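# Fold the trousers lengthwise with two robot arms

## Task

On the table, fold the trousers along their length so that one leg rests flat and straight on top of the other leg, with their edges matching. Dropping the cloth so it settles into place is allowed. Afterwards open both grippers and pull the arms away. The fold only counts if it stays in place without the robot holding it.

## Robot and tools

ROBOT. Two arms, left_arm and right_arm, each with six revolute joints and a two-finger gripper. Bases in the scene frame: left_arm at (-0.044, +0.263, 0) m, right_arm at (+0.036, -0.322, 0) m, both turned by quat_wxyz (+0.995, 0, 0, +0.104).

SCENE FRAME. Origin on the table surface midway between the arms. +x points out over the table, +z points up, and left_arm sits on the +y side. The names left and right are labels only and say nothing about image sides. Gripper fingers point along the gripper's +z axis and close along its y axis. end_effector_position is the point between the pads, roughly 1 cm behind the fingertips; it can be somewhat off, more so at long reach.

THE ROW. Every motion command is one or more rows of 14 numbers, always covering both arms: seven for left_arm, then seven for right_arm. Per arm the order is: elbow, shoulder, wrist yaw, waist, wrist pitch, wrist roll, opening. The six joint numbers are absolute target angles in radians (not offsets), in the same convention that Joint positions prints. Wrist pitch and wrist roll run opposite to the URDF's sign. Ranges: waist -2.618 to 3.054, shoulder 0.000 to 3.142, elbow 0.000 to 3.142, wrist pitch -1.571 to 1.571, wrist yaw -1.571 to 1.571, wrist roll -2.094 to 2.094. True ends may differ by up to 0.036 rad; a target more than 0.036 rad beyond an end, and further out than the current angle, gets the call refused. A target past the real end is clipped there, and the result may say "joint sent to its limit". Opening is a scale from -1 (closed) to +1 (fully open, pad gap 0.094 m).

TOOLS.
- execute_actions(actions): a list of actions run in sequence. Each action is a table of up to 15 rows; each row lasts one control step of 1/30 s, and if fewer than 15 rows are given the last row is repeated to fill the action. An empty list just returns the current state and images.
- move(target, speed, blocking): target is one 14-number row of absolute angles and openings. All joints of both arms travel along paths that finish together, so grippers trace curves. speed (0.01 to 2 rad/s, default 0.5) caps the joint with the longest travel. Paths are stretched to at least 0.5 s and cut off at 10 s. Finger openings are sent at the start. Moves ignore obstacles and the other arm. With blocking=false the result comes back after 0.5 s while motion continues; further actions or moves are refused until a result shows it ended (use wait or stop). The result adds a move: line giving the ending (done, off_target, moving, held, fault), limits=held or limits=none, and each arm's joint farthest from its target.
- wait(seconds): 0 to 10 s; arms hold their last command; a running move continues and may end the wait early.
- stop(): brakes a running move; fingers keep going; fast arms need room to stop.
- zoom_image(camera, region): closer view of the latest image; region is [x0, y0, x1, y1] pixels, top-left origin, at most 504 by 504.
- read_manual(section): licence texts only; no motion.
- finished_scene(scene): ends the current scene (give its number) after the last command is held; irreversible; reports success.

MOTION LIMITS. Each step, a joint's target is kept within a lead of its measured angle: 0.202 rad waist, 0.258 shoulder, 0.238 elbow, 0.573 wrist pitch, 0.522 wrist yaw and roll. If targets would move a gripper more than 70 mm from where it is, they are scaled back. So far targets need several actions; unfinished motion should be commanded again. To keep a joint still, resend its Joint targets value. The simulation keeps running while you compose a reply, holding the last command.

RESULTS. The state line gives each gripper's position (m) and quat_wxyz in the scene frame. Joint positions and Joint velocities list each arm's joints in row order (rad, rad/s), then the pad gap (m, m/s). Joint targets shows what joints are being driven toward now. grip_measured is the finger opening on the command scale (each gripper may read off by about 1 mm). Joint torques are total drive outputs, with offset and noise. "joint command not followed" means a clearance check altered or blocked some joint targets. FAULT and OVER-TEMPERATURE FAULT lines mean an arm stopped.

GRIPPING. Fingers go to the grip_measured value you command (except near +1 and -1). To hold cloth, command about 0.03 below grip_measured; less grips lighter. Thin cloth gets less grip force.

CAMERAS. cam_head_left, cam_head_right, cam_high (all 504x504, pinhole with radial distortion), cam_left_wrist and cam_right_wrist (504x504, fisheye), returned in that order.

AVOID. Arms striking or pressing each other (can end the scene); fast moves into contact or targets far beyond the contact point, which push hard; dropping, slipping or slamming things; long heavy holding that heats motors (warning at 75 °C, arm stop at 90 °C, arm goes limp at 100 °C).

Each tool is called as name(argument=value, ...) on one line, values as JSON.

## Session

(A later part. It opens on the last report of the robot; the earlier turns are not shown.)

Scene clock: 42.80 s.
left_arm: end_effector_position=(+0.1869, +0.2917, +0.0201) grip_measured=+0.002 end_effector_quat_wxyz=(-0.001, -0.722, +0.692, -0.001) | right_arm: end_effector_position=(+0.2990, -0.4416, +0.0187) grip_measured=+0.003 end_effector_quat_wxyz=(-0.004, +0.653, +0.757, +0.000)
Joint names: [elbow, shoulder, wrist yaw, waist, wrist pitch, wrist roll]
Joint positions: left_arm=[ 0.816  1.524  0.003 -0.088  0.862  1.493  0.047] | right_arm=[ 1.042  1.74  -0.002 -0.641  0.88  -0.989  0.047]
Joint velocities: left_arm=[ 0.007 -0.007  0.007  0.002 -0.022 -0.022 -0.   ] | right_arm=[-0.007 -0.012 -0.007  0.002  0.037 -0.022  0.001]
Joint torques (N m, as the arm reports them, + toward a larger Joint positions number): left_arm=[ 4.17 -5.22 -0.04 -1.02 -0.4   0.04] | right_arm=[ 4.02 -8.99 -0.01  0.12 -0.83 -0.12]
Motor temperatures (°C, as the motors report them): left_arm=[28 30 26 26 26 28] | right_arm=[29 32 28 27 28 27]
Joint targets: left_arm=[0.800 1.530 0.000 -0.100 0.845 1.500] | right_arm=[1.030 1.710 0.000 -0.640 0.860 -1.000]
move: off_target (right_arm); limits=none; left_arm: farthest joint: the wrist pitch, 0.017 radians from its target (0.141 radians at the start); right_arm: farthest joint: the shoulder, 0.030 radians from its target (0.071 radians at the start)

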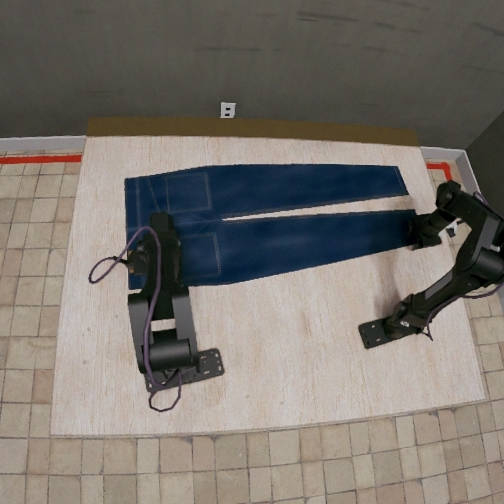

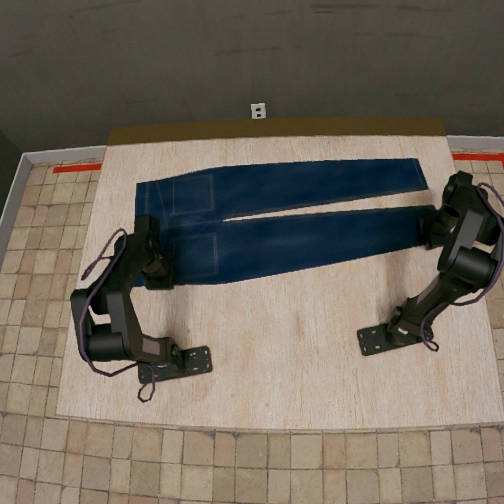

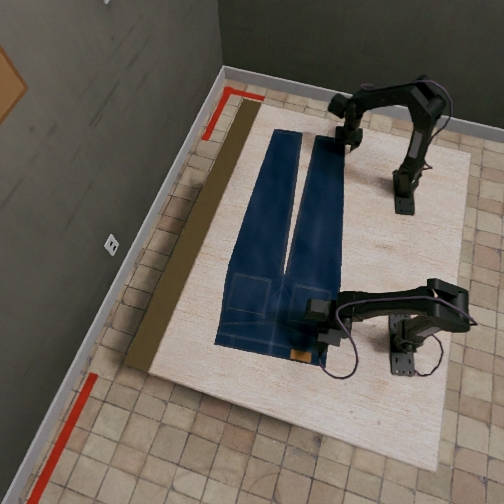

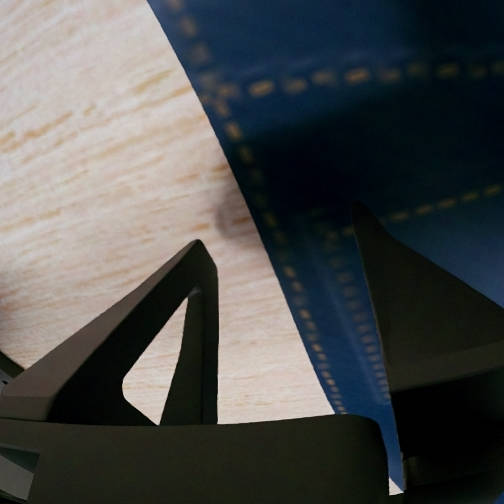

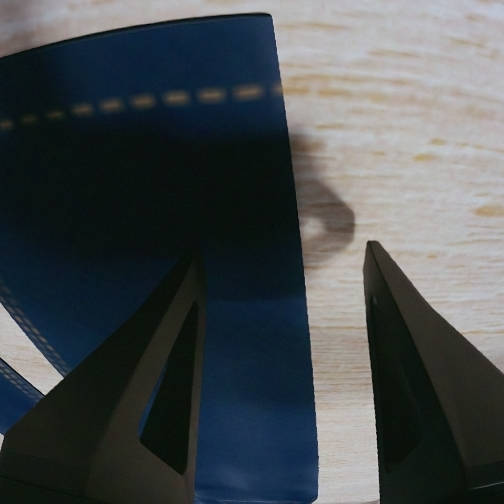

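execute_actions(actions=[[[0.80,1.585,0,-0.1,0.81,1.5,0,1.03,1.785,0,-0.64,0.83,-1.0,0]],[[0.80,1.585,0,-0.1,0.81,1.5,-0.5,1.03,1.785,0,-0.64,0.83,-1.0,-0.5]],[[0.80,1.585,0,-0.1,0.81,1.5,-1,1.03,1.785,0,-0.64,0.83,-1.0,-1]]])

move(target=[1.23,1.53,0,-0.085,1.15,1.5,-1,1.43,1.76,0,-0.562,1.15,-1.1,-1], speed=0.35)

Scene clock: 47.53 s.
left_arm: end_effector_position=(+0.1952, +0.2922, +0.0109) grip_measured=-0.979 end_effector_quat_wxyz=(+0.002, -0.722, +0.691, -0.005) | right_arm: end_effector_position=(+0.3054, -0.4421, +0.0110) grip_measured=-0.984 end_effector_quat_wxyz=(-0.002, +0.653, +0.757, +0.007)
Joint names: [elbow, shoulder, wrist yaw, waist, wrist pitch, wrist roll]
Joint positions: left_arm=[ 0.816  1.567  0.005 -0.088  0.811  1.494  0.001] | right_arm=[ 1.042  1.769 -0.015 -0.641  0.843 -0.99   0.001]
Joint velocities: left_arm=[ 0.002  0.007  0.007  0.007  0.037 -0.007  0.   ] | right_arm=[ 0.002  0.002  0.022  0.002  0.022 -0.051  0.001]
Joint torques (N m, as the arm reports them, + toward a larger Joint positions number): left_arm=[ 4.12 -4.49 -0.08 -1.04 -0.28  0.04] | right_arm=[ 4.   -5.83  0.11  0.11 -0.77 -0.11]
Motor temperatures (°C, as the motors report them): left_arm=[28 30 26 26 26 28] | right_arm=[28 31 28 27 28 27]
Joint targets: left_arm=[0.800 1.585 -0.000 -0.100 0.810 1.500] | right_arm=[1.030 1.785 -0.000 -0.640 0.830 -1.000]

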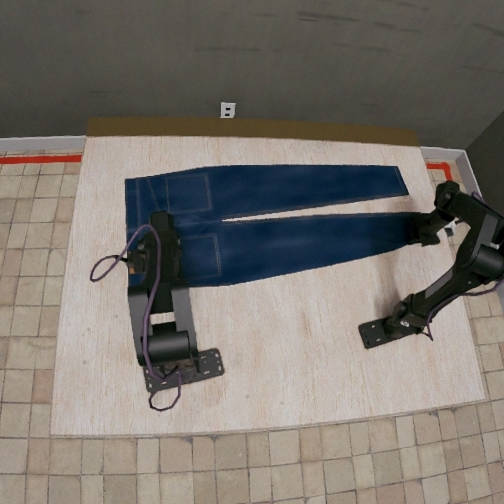

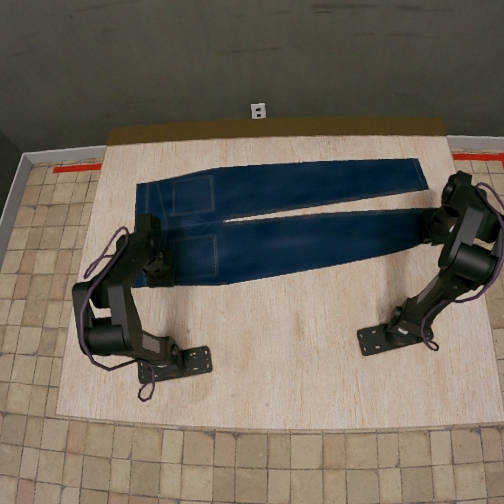

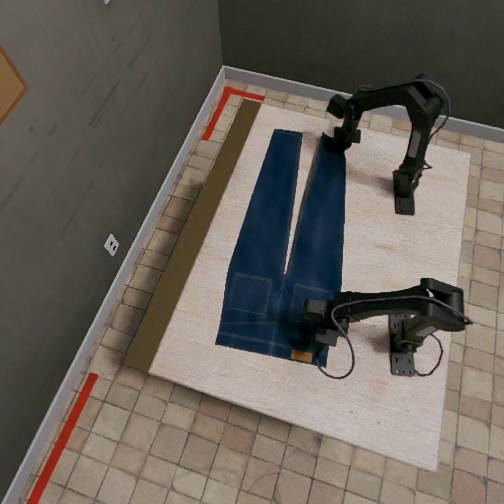

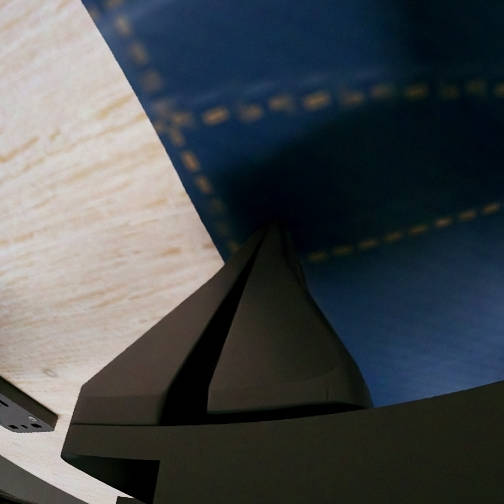

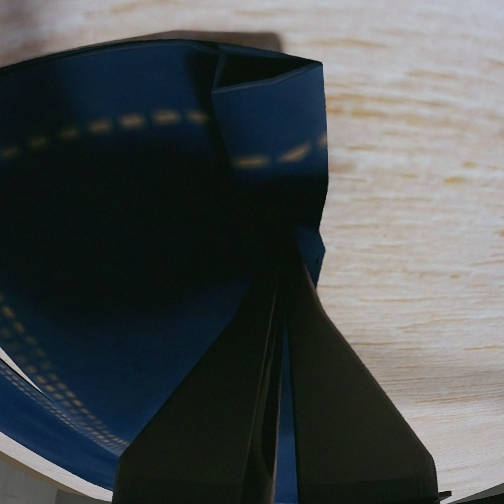

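Scene clock: 49.43 s.
left_arm: end_effector_position=(+0.2422, +0.2979, +0.1083) grip_measured=-0.980 end_effector_quat_wxyz=(+0.035, -0.722, +0.691, -0.032) | right_arm: end_effector_position=(+0.3552, -0.4385, +0.0975) grip_measured=-0.984 end_effector_quat_wxyz=(+0.030, +0.664, +0.747, +0.021)
Joint names: [elbow, shoulder, wrist yaw, waist, wrist pitch, wrist roll]
Joint positions: left_arm=[ 1.202  1.549  0.005 -0.088  1.129  1.494  0.001] | right_arm=[ 1.401  1.769 -0.017 -0.571  1.132 -1.09   0.001]
Joint velocities: left_arm=[-0.002  0.002 -0.051 -0.007 -0.037  0.051 -0.   ] | right_arm=[-0.007  0.007  0.051 -0.007  0.037 -0.022 -0.001]
Joint torques (N m, as the arm reports them, + toward a larger Joint positions number): left_arm=[ 7.98 -8.3  -0.07  0.22 -0.21  0.03] | right_arm=[ 7.54 -8.23  0.13  0.84 -0.61 -0.1 ]
Motor temperatures (°C, as the motors report them): left_arm=[28 30 26 26 26 28] | right_arm=[29 31 28 27 28 27]
Joint targets: left_arm=[1.230 1.530 -0.000 -0.085 1.150 1.500] | right_arm=[1.430 1.760 0.000 -0.562 1.150 -1.100]
move: off_target (left_arm, right_arm); limits=none; left_arm: farthest joint: the elbow, 0.028 radians from its target (0.414 radians at the start); right_arm: farthest joint: the elbow, 0.029 radians from its target (0.388 radians at the start)

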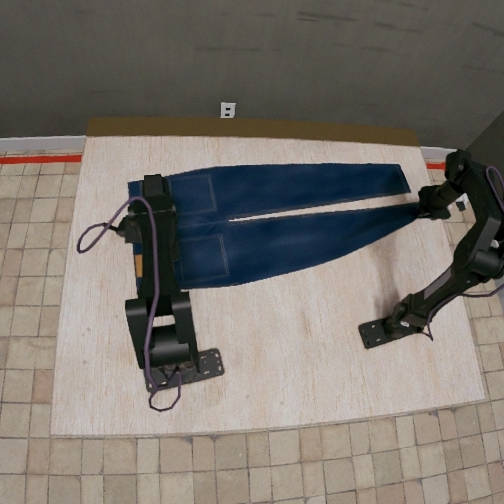

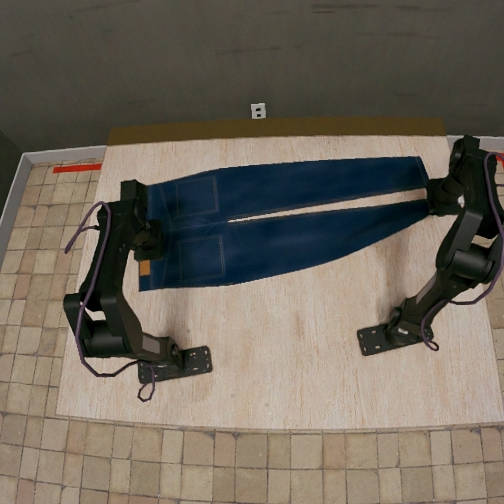

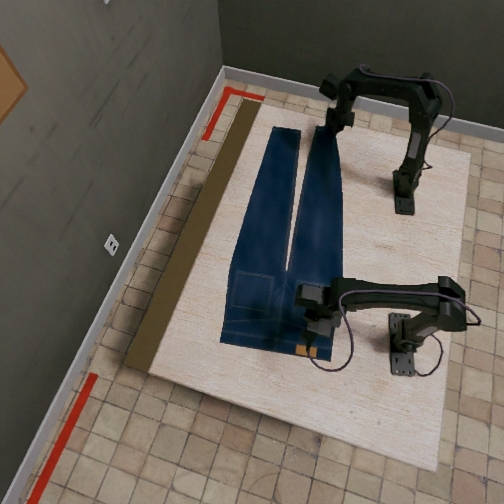

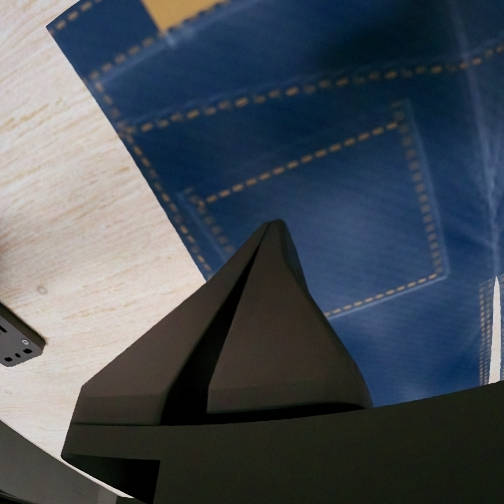

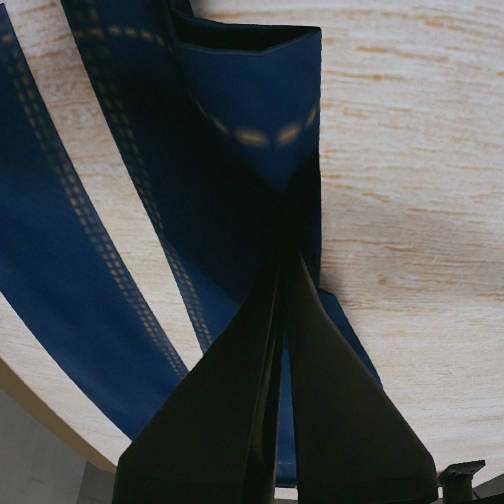

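move(target=[0.72,1.40,0,-0.16,0.83,1.5,0,1.43,1.76,0,-0.562,1.15,-1.1,-1])

execute_actions(actions=[[[0.72,1.47,0,-0.16,0.8,1.5,0,1.43,1.76,0,-0.562,1.15,-1.1,-1]],[[0.72,1.53,0,-0.16,0.78,1.5,0,1.43,1.76,0,-0.562,1.15,-1.1,-1]]])

execute_actions(actions=[[[0.72,1.54,0,-0.16,0.78,1.5,-0.5,1.43,1.76,0,-0.562,1.15,-1.1,-1]],[[0.72,1.54,0,-0.16,0.78,1.5,-1,1.43,1.76,0,-0.562,1.15,-1.1,-1]]])

Scene clock: 54.27 s.
left_arm: end_effector_position=(+0.1715, +0.2764, +0.0211) grip_measured=-0.002 end_effector_quat_wxyz=(+0.010, -0.702, +0.712, -0.012) | right_arm: end_effector_position=(+0.3553, -0.4383, +0.0975) grip_measured=-0.984 end_effector_quat_wxyz=(+0.030, +0.664, +0.747, +0.021)
Joint names: [elbow, shoulder, wrist yaw, waist, wrist pitch, wrist roll]
Joint positions: left_arm=[ 0.732  1.425  0.005 -0.147  0.847  1.494  0.047] | right_arm=[ 1.401  1.769 -0.018 -0.571  1.132 -1.09   0.001]
Joint velocities: left_arm=[-0.012  0.002  0.022  0.002  0.007  0.022 -0.   ] | right_arm=[ 0.017  0.012 -0.007 -0.007  0.066  0.022 -0.001]
Joint torques (N m, as the arm reports them, + toward a larger Joint positions number): left_arm=[ 4.52 -6.96 -0.07 -1.07 -0.47  0.03] | right_arm=[ 7.51 -8.24  0.14  0.83 -0.61 -0.11]
Motor temperatures (°C, as the motors report them): left_arm=[28 30 26 26 26 28] | right_arm=[29 31 28 27 28 27]
Joint targets: left_arm=[0.720 1.400 -0.000 -0.160 0.830 1.500] | right_arm=[1.430 1.760 -0.000 -0.562 1.150 -1.100]
move: off_target (left_arm, right_arm); limits=none; left_arm: farthest joint: the shoulder, 0.025 radians from its target (0.149 radians at the start); right_arm: farthest joint: the elbow, 0.029 radians from its target (0.029 radians at the start)

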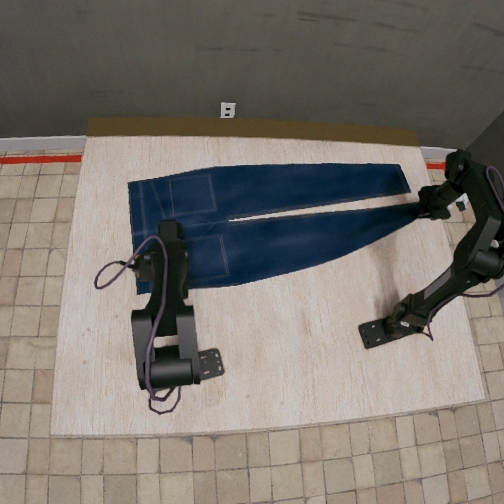

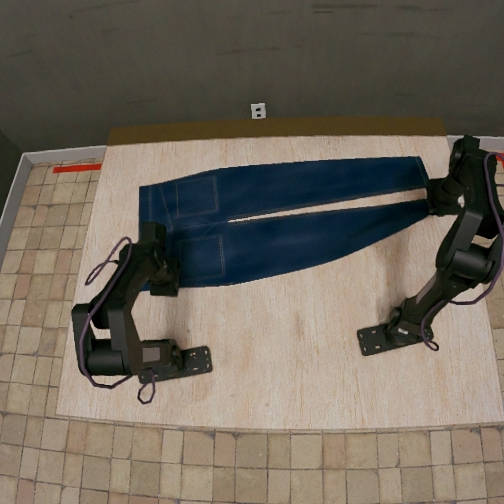

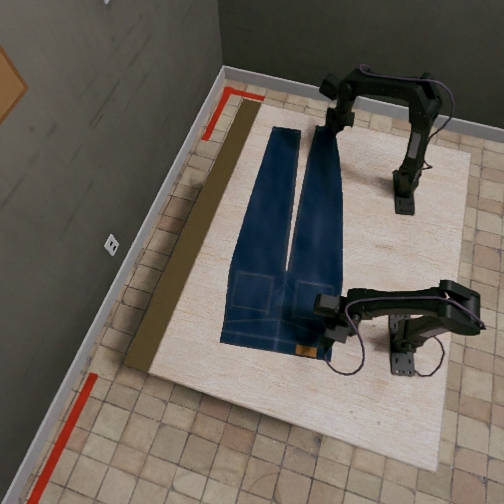

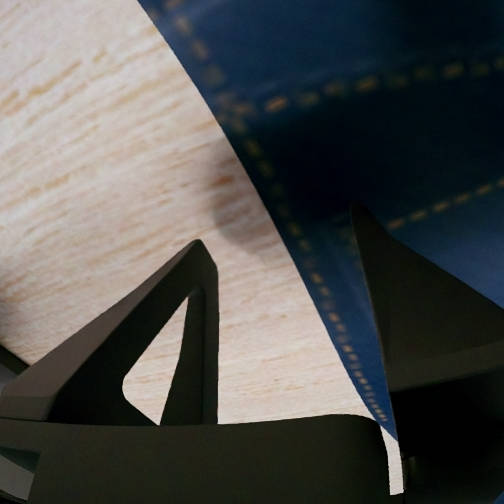

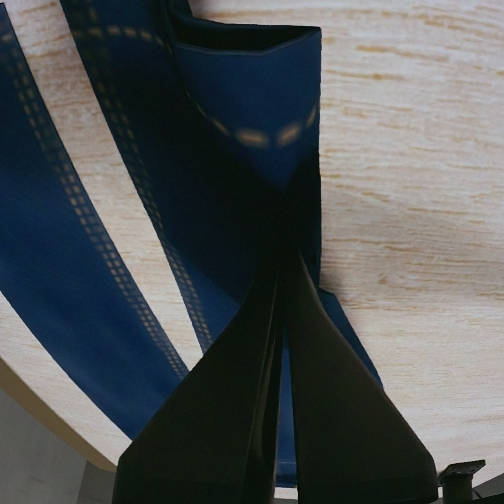

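Scene clock: 55.27 s.
left_arm: end_effector_position=(+0.1766, +0.2766, +0.0096) grip_measured=-0.002 end_effector_quat_wxyz=(+0.003, -0.702, +0.713, -0.006) | right_arm: end_effector_position=(+0.3553, -0.4384, +0.0975) grip_measured=-0.984 end_effector_quat_wxyz=(+0.030, +0.664, +0.747, +0.021)
Joint names: [elbow, shoulder, wrist yaw, waist, wrist pitch, wrist roll]
Joint positions: left_arm=[ 0.736  1.489  0.006 -0.147  0.806  1.494  0.047] | right_arm=[ 1.401  1.769 -0.018 -0.571  1.132 -1.09   0.001]
Joint velocities: left_arm=[ 0.007 -0.007 -0.095 -0.012 -0.007 -0.051 -0.   ] | right_arm=[-0.002 -0.012 -0.066 -0.002 -0.051  0.037 -0.001]
Joint torques (N m, as the arm reports them, + toward a larger Joint positions number): left_arm=[ 4.07 -1.77 -0.08 -1.09 -0.54  0.03] | right_arm=[ 7.52 -8.24  0.14  0.84 -0.61 -0.11]
Motor temperatures (°C, as the motors report them): left_arm=[28 30 26 26 26 28] | right_arm=[29 31 28 27 28 27]
Joint targets: left_arm=[0.720 1.530 0.000 -0.160 0.780 1.500] | right_arm=[1.430 1.760 -0.000 -0.562 1.150 -1.100]

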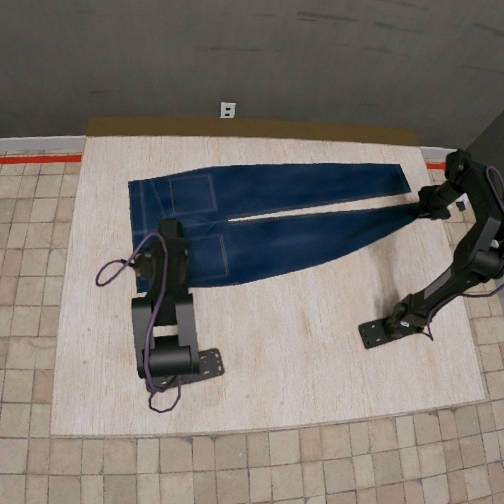

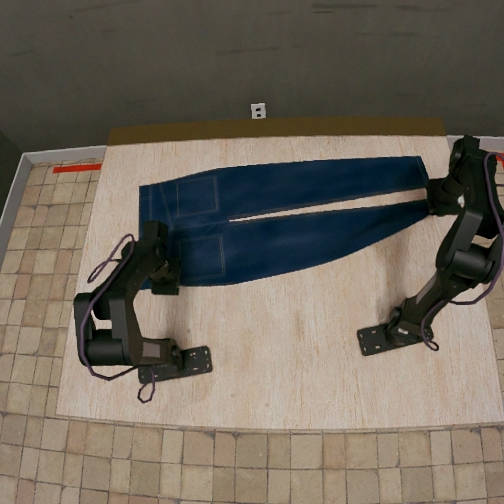

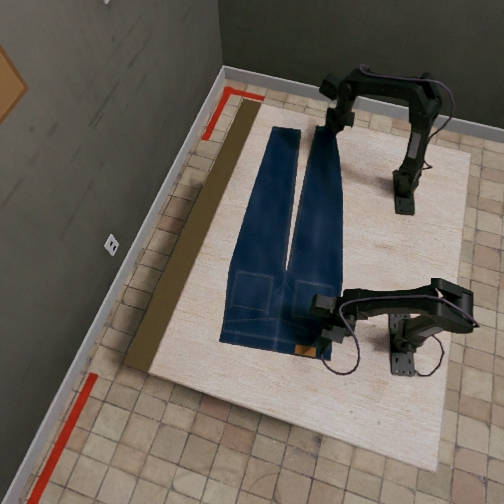

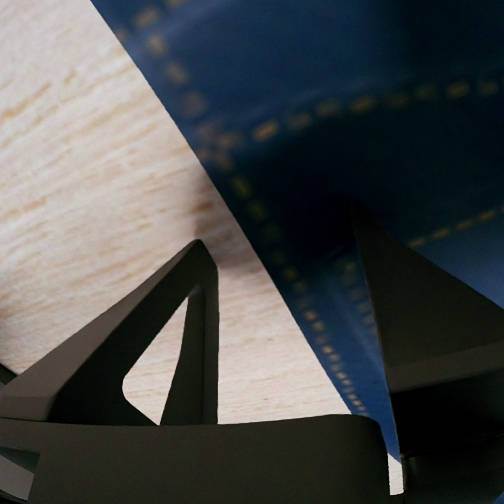

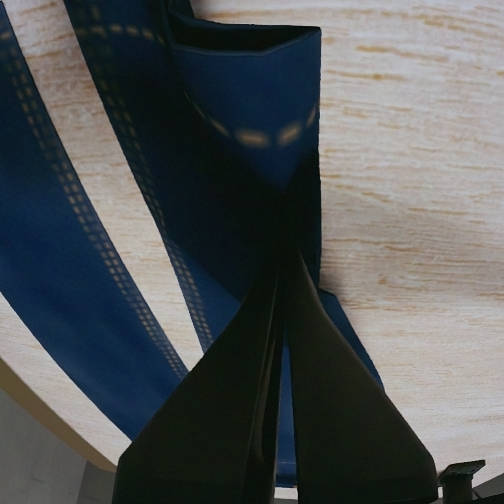

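Scene clock: 56.27 s.
left_arm: end_effector_position=(+0.1916, +0.2767, +0.0094) grip_measured=-0.953 end_effector_quat_wxyz=(+0.022, -0.702, +0.712, -0.026) | right_arm: end_effector_position=(+0.3548, -0.4382, +0.0975) grip_measured=-0.984 end_effector_quat_wxyz=(+0.029, +0.664, +0.747, +0.021)
Joint names: [elbow, shoulder, wrist yaw, waist, wrist pitch, wrist roll]
Joint positions: left_arm=[ 0.738  1.495  0.01  -0.147  0.746  1.495  0.002] | right_arm=[ 1.401  1.769 -0.018 -0.571  1.134 -1.09   0.001]
Joint velocities: left_arm=[-0.007 -0.007  0.022 -0.002  0.037  0.007 -0.   ] | right_arm=[ 0.007  0.007  0.051  0.027  0.037 -0.037 -0.001]
Joint torques (N m, as the arm reports them, + toward a larger Joint positions number): left_arm=[ 4.02 -1.61 -0.13 -1.07 -0.04  0.02] | right_arm=[ 7.49 -8.23  0.13  0.84 -0.62 -0.12]
Motor temperatures (°C, as the motors report them): left_arm=[28 30 26 26 26 28] | right_arm=[30 31 28 27 28 27]
Joint targets: left_arm=[0.720 1.540 0.000 -0.160 0.780 1.500] | right_arm=[1.430 1.760 -0.000 -0.562 1.150 -1.100]

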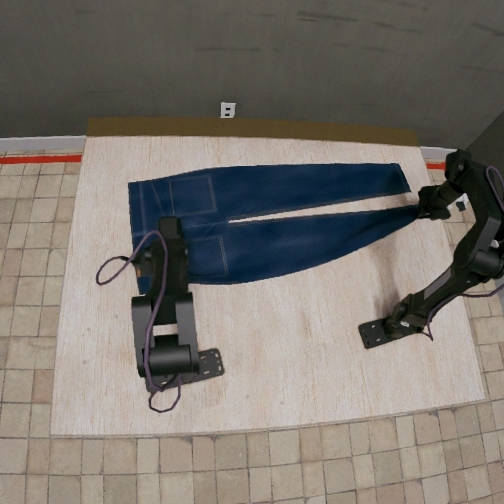

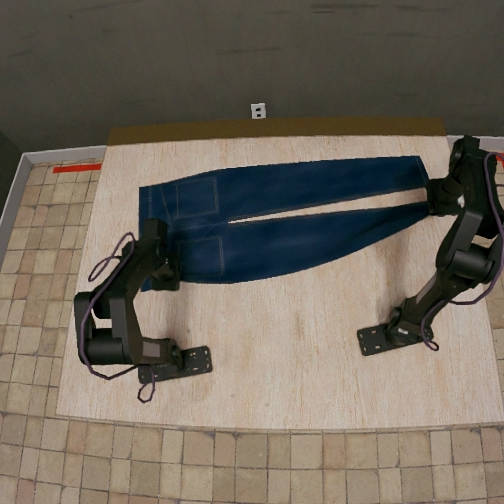

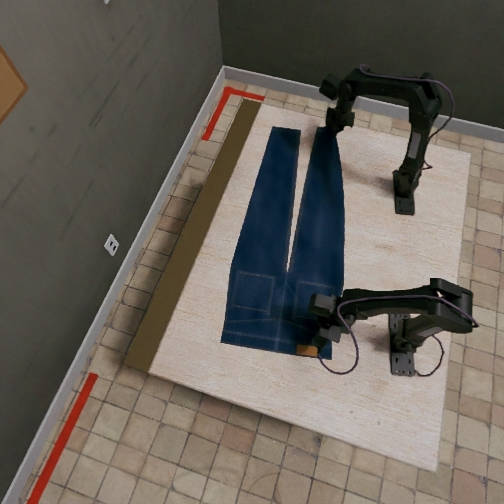

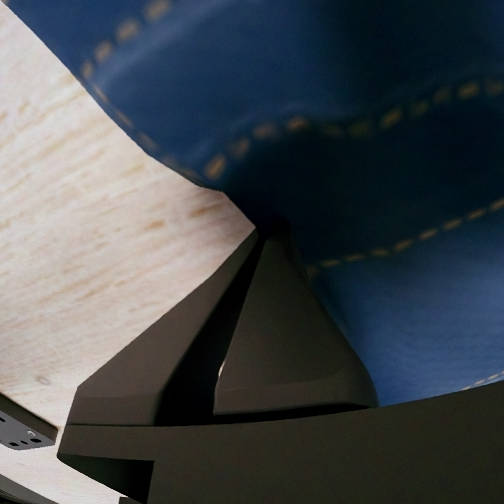

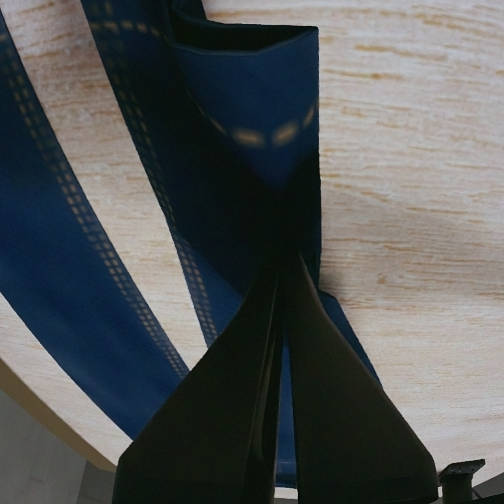

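move(target=[1.23,1.53,0,-0.12,1.15,1.5,-1,1.43,1.76,0,-0.58,1.15,-1.1,-1])

move(target=[2.015,2.01,0,-0.119,1.40,1.55,-1,1.925,2.087,0,-0.473,1.235,-1.2,-1])

Scene clock: 59.97 s.
left_arm: end_effector_position=(+0.2441, +0.2833, +0.1151) grip_measured=-0.952 end_effector_quat_wxyz=(+0.043, -0.705, +0.707, -0.044) | right_arm: end_effector_position=(+0.3544, -0.4378, +0.0974) grip_measured=-0.984 end_effector_quat_wxyz=(+0.028, +0.664, +0.747, +0.021)
Joint names: [elbow, shoulder, wrist yaw, waist, wrist pitch, wrist roll]
Joint positions: left_arm=[ 1.2    1.522  0.012 -0.135  1.126  1.495  0.002] | right_arm=[ 1.401  1.769 -0.019 -0.571  1.136 -1.09   0.001]
Joint velocities: left_arm=[-0.002  0.002 -0.051  0.002  0.081  0.066  0.001] | right_arm=[ 0.022 -0.002 -0.051 -0.007 -0.037  0.007  0.001]
Joint torques (N m, as the arm reports them, + toward a larger Joint positions number): left_arm=[ 8.13 -5.77 -0.14  1.25 -0.26  0.02] | right_arm=[ 7.5  -8.24  0.15 -0.82 -0.64 -0.11]
Motor temperatures (°C, as the motors report them): left_arm=[28 29 26 26 26 28] | right_arm=[30 31 28 27 28 27]
Joint targets: left_arm=[1.230 1.530 0.000 -0.120 1.150 1.500] | right_arm=[1.430 1.760 -0.000 -0.580 1.150 -1.100]
move: off_target (left_arm, right_arm); limits=none; left_arm: farthest joint: the elbow, 0.030 radians from its target (0.492 radians at the start); right_arm: farthest joint: the elbow, 0.029 radians from its target (0.029 radians at the start)

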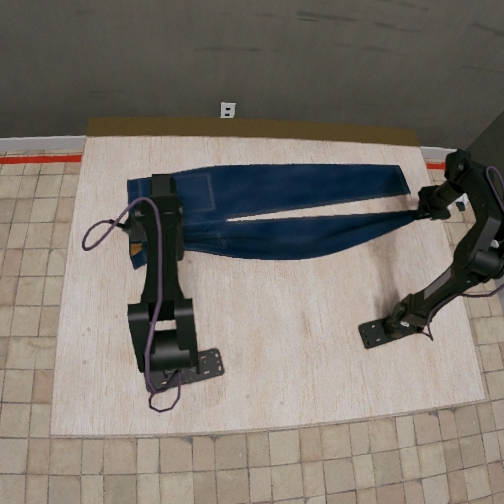

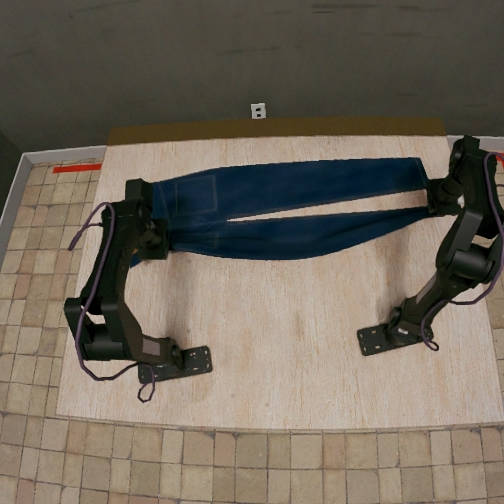

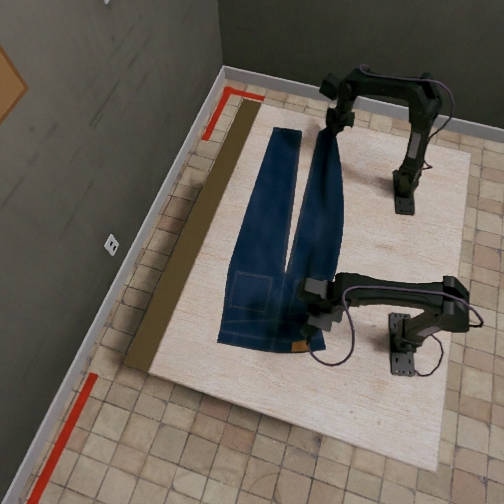

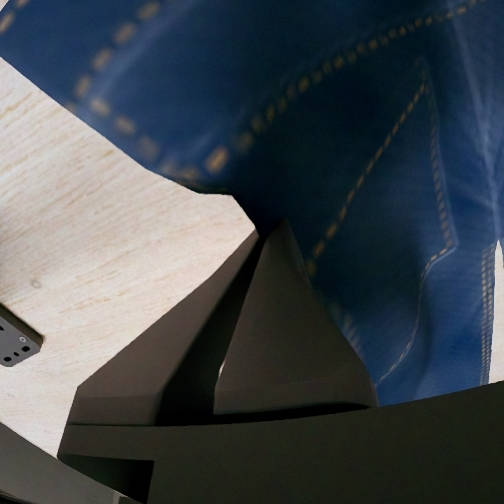

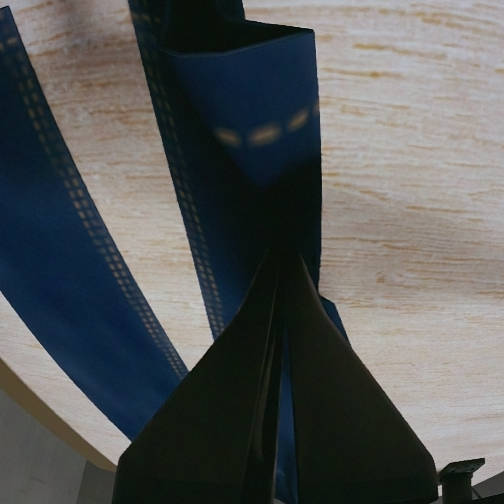

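Scene clock: 62.27 s.
left_arm: end_effector_position=(+0.3722, +0.2920, +0.1648) grip_measured=-0.952 end_effector_quat_wxyz=(+0.053, -0.720, +0.689, -0.058) | right_arm: end_effector_position=(+0.4612, -0.4350, +0.1140) grip_measured=-0.984 end_effector_quat_wxyz=(+0.063, +0.665, +0.743, +0.044)
Joint names: [elbow, shoulder, wrist yaw, waist, wrist pitch, wrist roll]
Joint positions: left_arm=[ 1.978  2.008  0.016 -0.135  1.383  1.543  0.002] | right_arm=[ 1.89   2.086 -0.024 -0.48   1.223 -1.19   0.001]
Joint velocities: left_arm=[ 0.002 -0.002 -0.022 -0.002 -0.037  0.022 -0.001] | right_arm=[ 0.002 -0.002  0.007 -0.002 -0.007  0.022 -0.   ]
Joint torques (N m, as the arm reports them, + toward a larger Joint positions number): left_arm=[  8.52 -11.12  -0.2    1.34  -0.39   0.04] | right_arm=[  7.97 -10.32   0.19   0.63  -0.81  -0.11]
Motor temperatures (°C, as the motors report them): left_arm=[28 30 26 26 26 28] | right_arm=[30 31 28 27 28 27]
Joint targets: left_arm=[2.015 2.010 -0.000 -0.119 1.400 1.550] | right_arm=[1.925 2.087 0.000 -0.473 1.235 -1.200]
move: off_target (left_arm, right_arm); limits=none; left_arm: farthest joint: the elbow, 0.037 radians from its target (0.815 radians at the start); right_arm: farthest joint: the elbow, 0.035 radians from its target (0.524 radians at the start)

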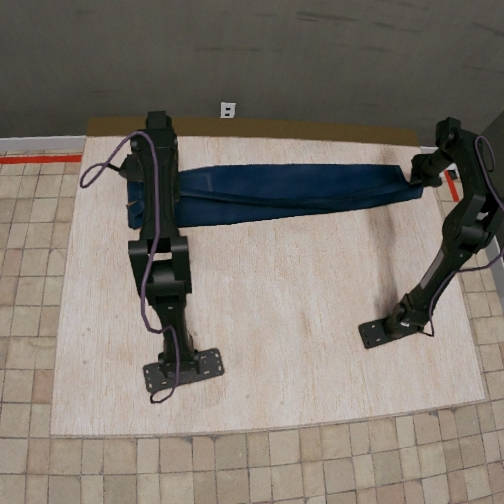

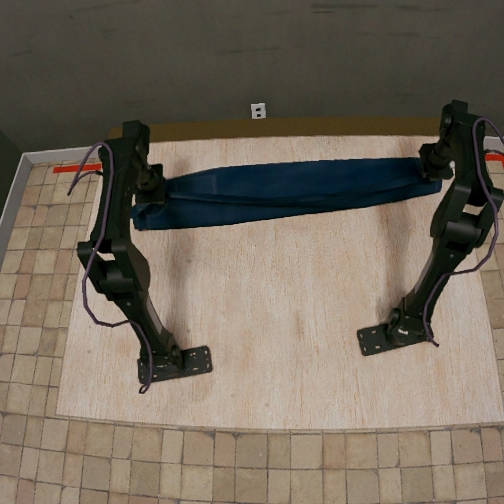

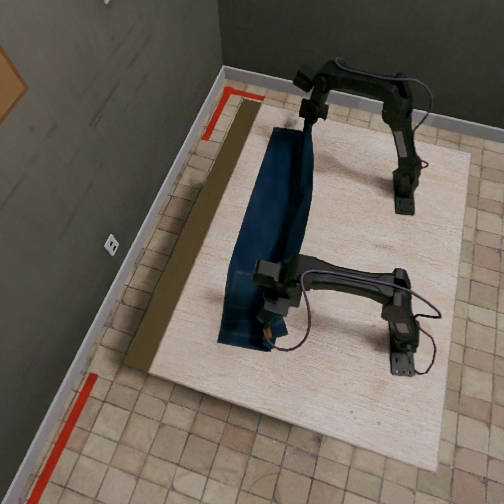

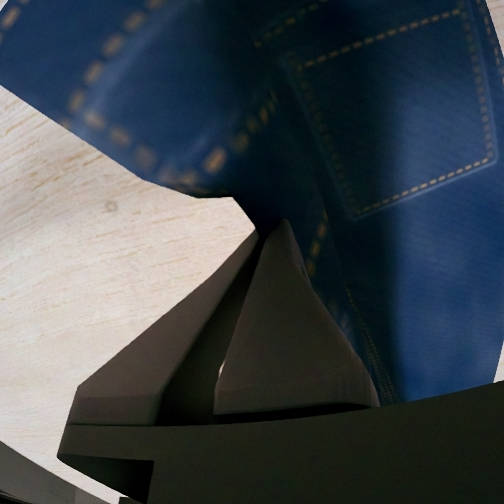

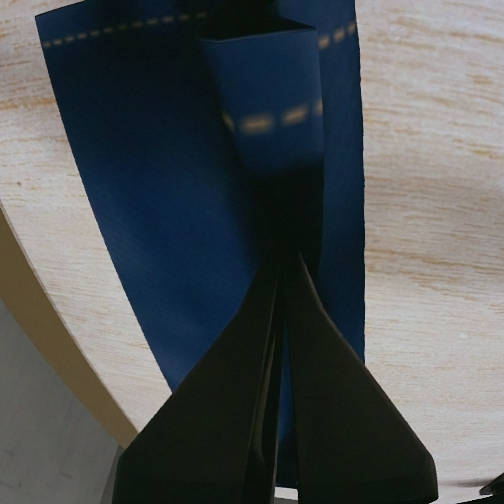

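move(target=[2.13,2.267,0,-0.08,0.98,1.6,-1,1.90,2.2,0,-0.42,0.82,-1.3,-1], speed=0.35)

move(target=[2.1,2.43,0,-0.08,0.71,1.6,-1,1.98,2.345,0,-0.392,0.65,-1.33,-1], speed=0.3)

Scene clock: 67.63 s.
left_arm: end_effector_position=(+0.4879, +0.3186, +0.1039) grip_measured=-0.952 end_effector_quat_wxyz=(-0.133, +0.737, -0.648, +0.135) | right_arm: end_effector_position=(+0.5510, -0.4272, +0.0849) grip_measured=-0.984 end_effector_quat_wxyz=(+0.165, +0.668, +0.716, +0.116)
Joint names: [elbow, shoulder, wrist yaw, waist, wrist pitch, wrist roll]
Joint positions: left_arm=[ 2.09   2.273  0.02  -0.1    1.006  1.594  0.002] | right_arm=[ 1.89   2.203 -0.03  -0.422  0.854 -1.293  0.001]
Joint velocities: left_arm=[ 0.017  0.002  0.022 -0.012 -0.022  0.022 -0.001] | right_arm=[ 0.002 -0.012 -0.037  0.012 -0.022 -0.037  0.   ]
Joint torques (N m, as the arm reports them, + toward a larger Joint positions number): left_arm=[  9.26 -14.57  -0.24   1.65  -1.18   0.04] | right_arm=[  6.58 -11.88   0.26   0.22  -1.66  -0.06]
Motor temperatures (°C, as the motors report them): left_arm=[28 31 26 26 26 28] | right_arm=[30 32 28 27 28 27]
Joint targets: left_arm=[2.130 2.267 -0.000 -0.080 0.980 1.600] | right_arm=[1.900 2.200 -0.000 -0.420 0.820 -1.300]
move: off_target (left_arm, right_arm); limits=none; left_arm: farthest joint: the elbow, 0.040 radians from its target (0.152 radians at the start); right_arm: farthest joint: the wrist pitch, 0.034 radians from its target (0.403 radians at the start)

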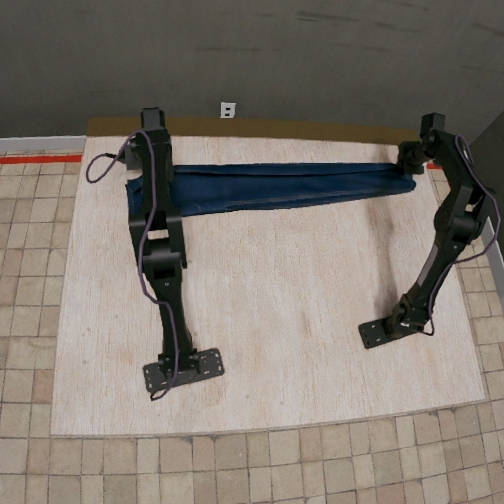

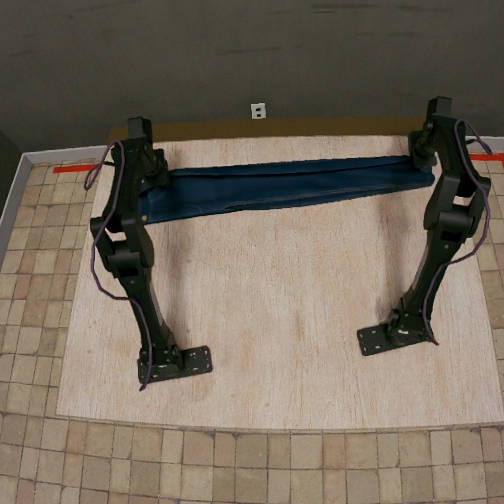

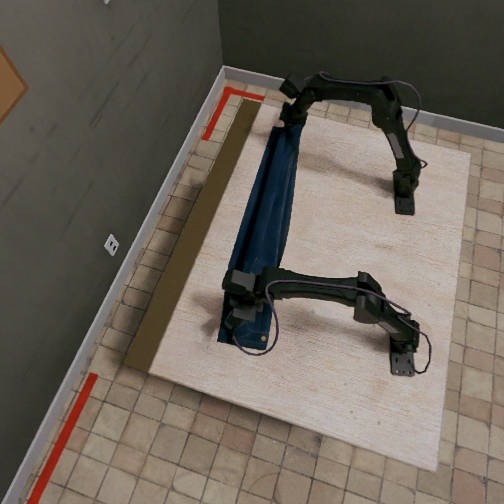

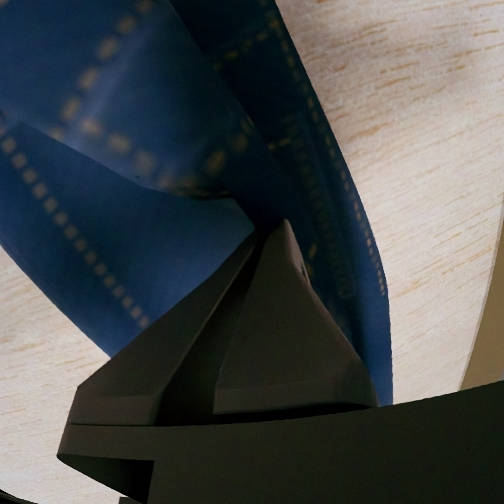

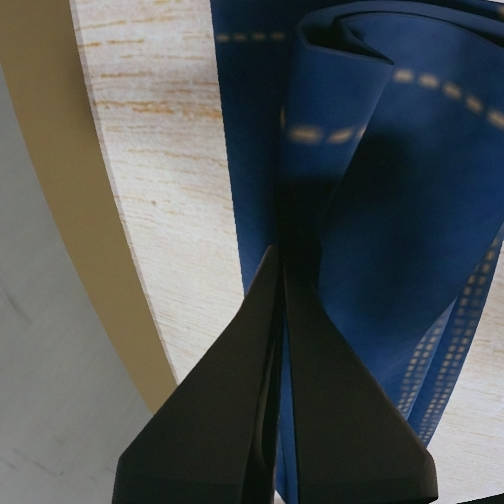

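Scene clock: 69.30 s.
left_arm: end_effector_position=(+0.5413, +0.3229, +0.0441) grip_measured=-0.952 end_effector_quat_wxyz=(-0.169, +0.728, -0.642, +0.174) | right_arm: end_effector_position=(+0.5975, -0.4221, +0.0454) grip_measured=-0.984 end_effector_quat_wxyz=(+0.194, +0.663, +0.709, +0.142)
Joint names: [elbow, shoulder, wrist yaw, waist, wrist pitch, wrist roll]
Joint positions: left_arm=[ 2.09   2.435  0.028 -0.1    0.736  1.595  0.002] | right_arm=[ 1.945  2.35  -0.033 -0.397  0.681 -1.323  0.001]
Joint velocities: left_arm=[-0.007 -0.007 -0.066  0.007  0.051  0.007  0.   ] | right_arm=[ 0.012 -0.012 -0.051  0.007  0.022 -0.037  0.   ]
Joint torques (N m, as the arm reports them, + toward a larger Joint positions number): left_arm=[  7.25 -15.82  -0.34   1.65  -1.37   0.03] | right_arm=[  8.43 -13.     0.28   0.39  -1.68  -0.05]
Motor temperatures (°C, as the motors report them): left_arm=[28 31 26 26 26 28] | right_arm=[30 32 28 27 28 27]
Joint targets: left_arm=[2.100 2.430 0.000 -0.080 0.710 1.600] | right_arm=[1.980 2.345 -0.000 -0.392 0.650 -1.330]
move: off_target (left_arm, right_arm); limits=none; left_arm: farthest joint: the wrist yaw, 0.028 radians from its target (0.020 radians at the start); right_arm: farthest joint: the elbow, 0.035 radians from its target (0.090 radians at the start)

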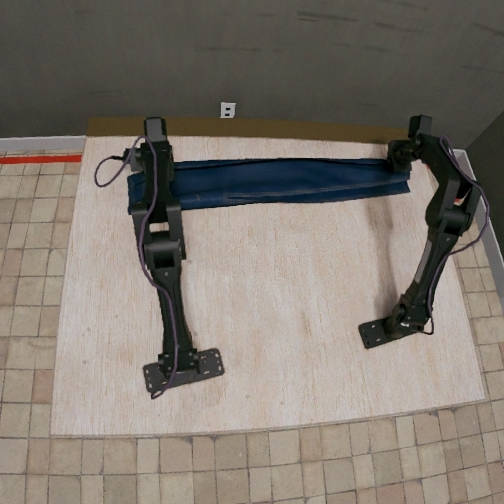

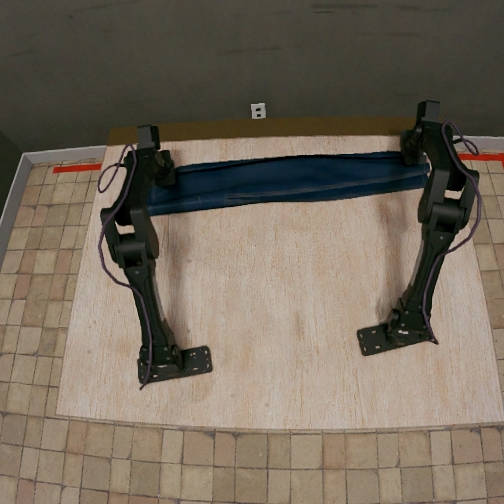

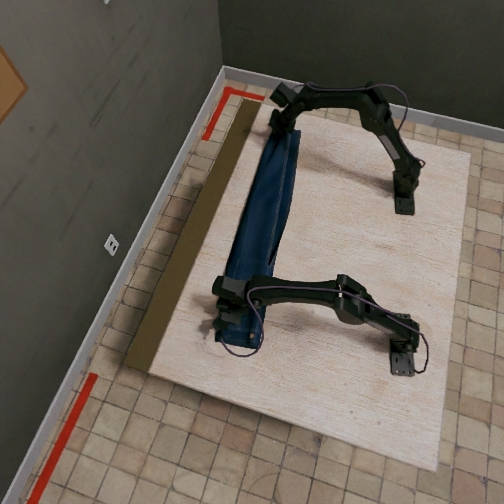

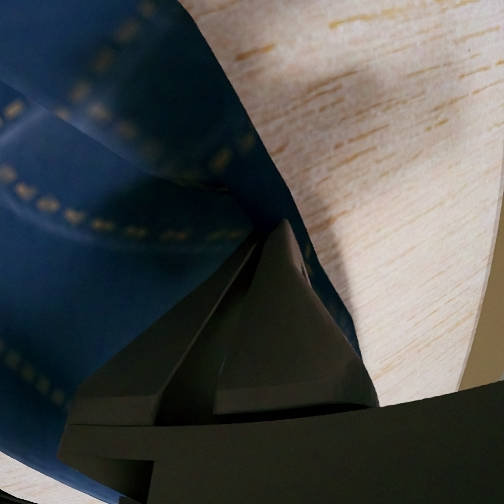

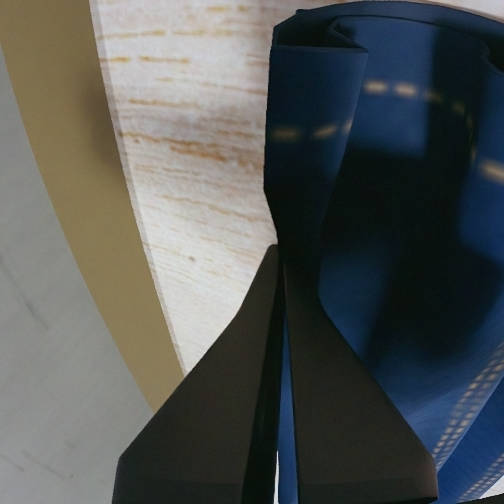

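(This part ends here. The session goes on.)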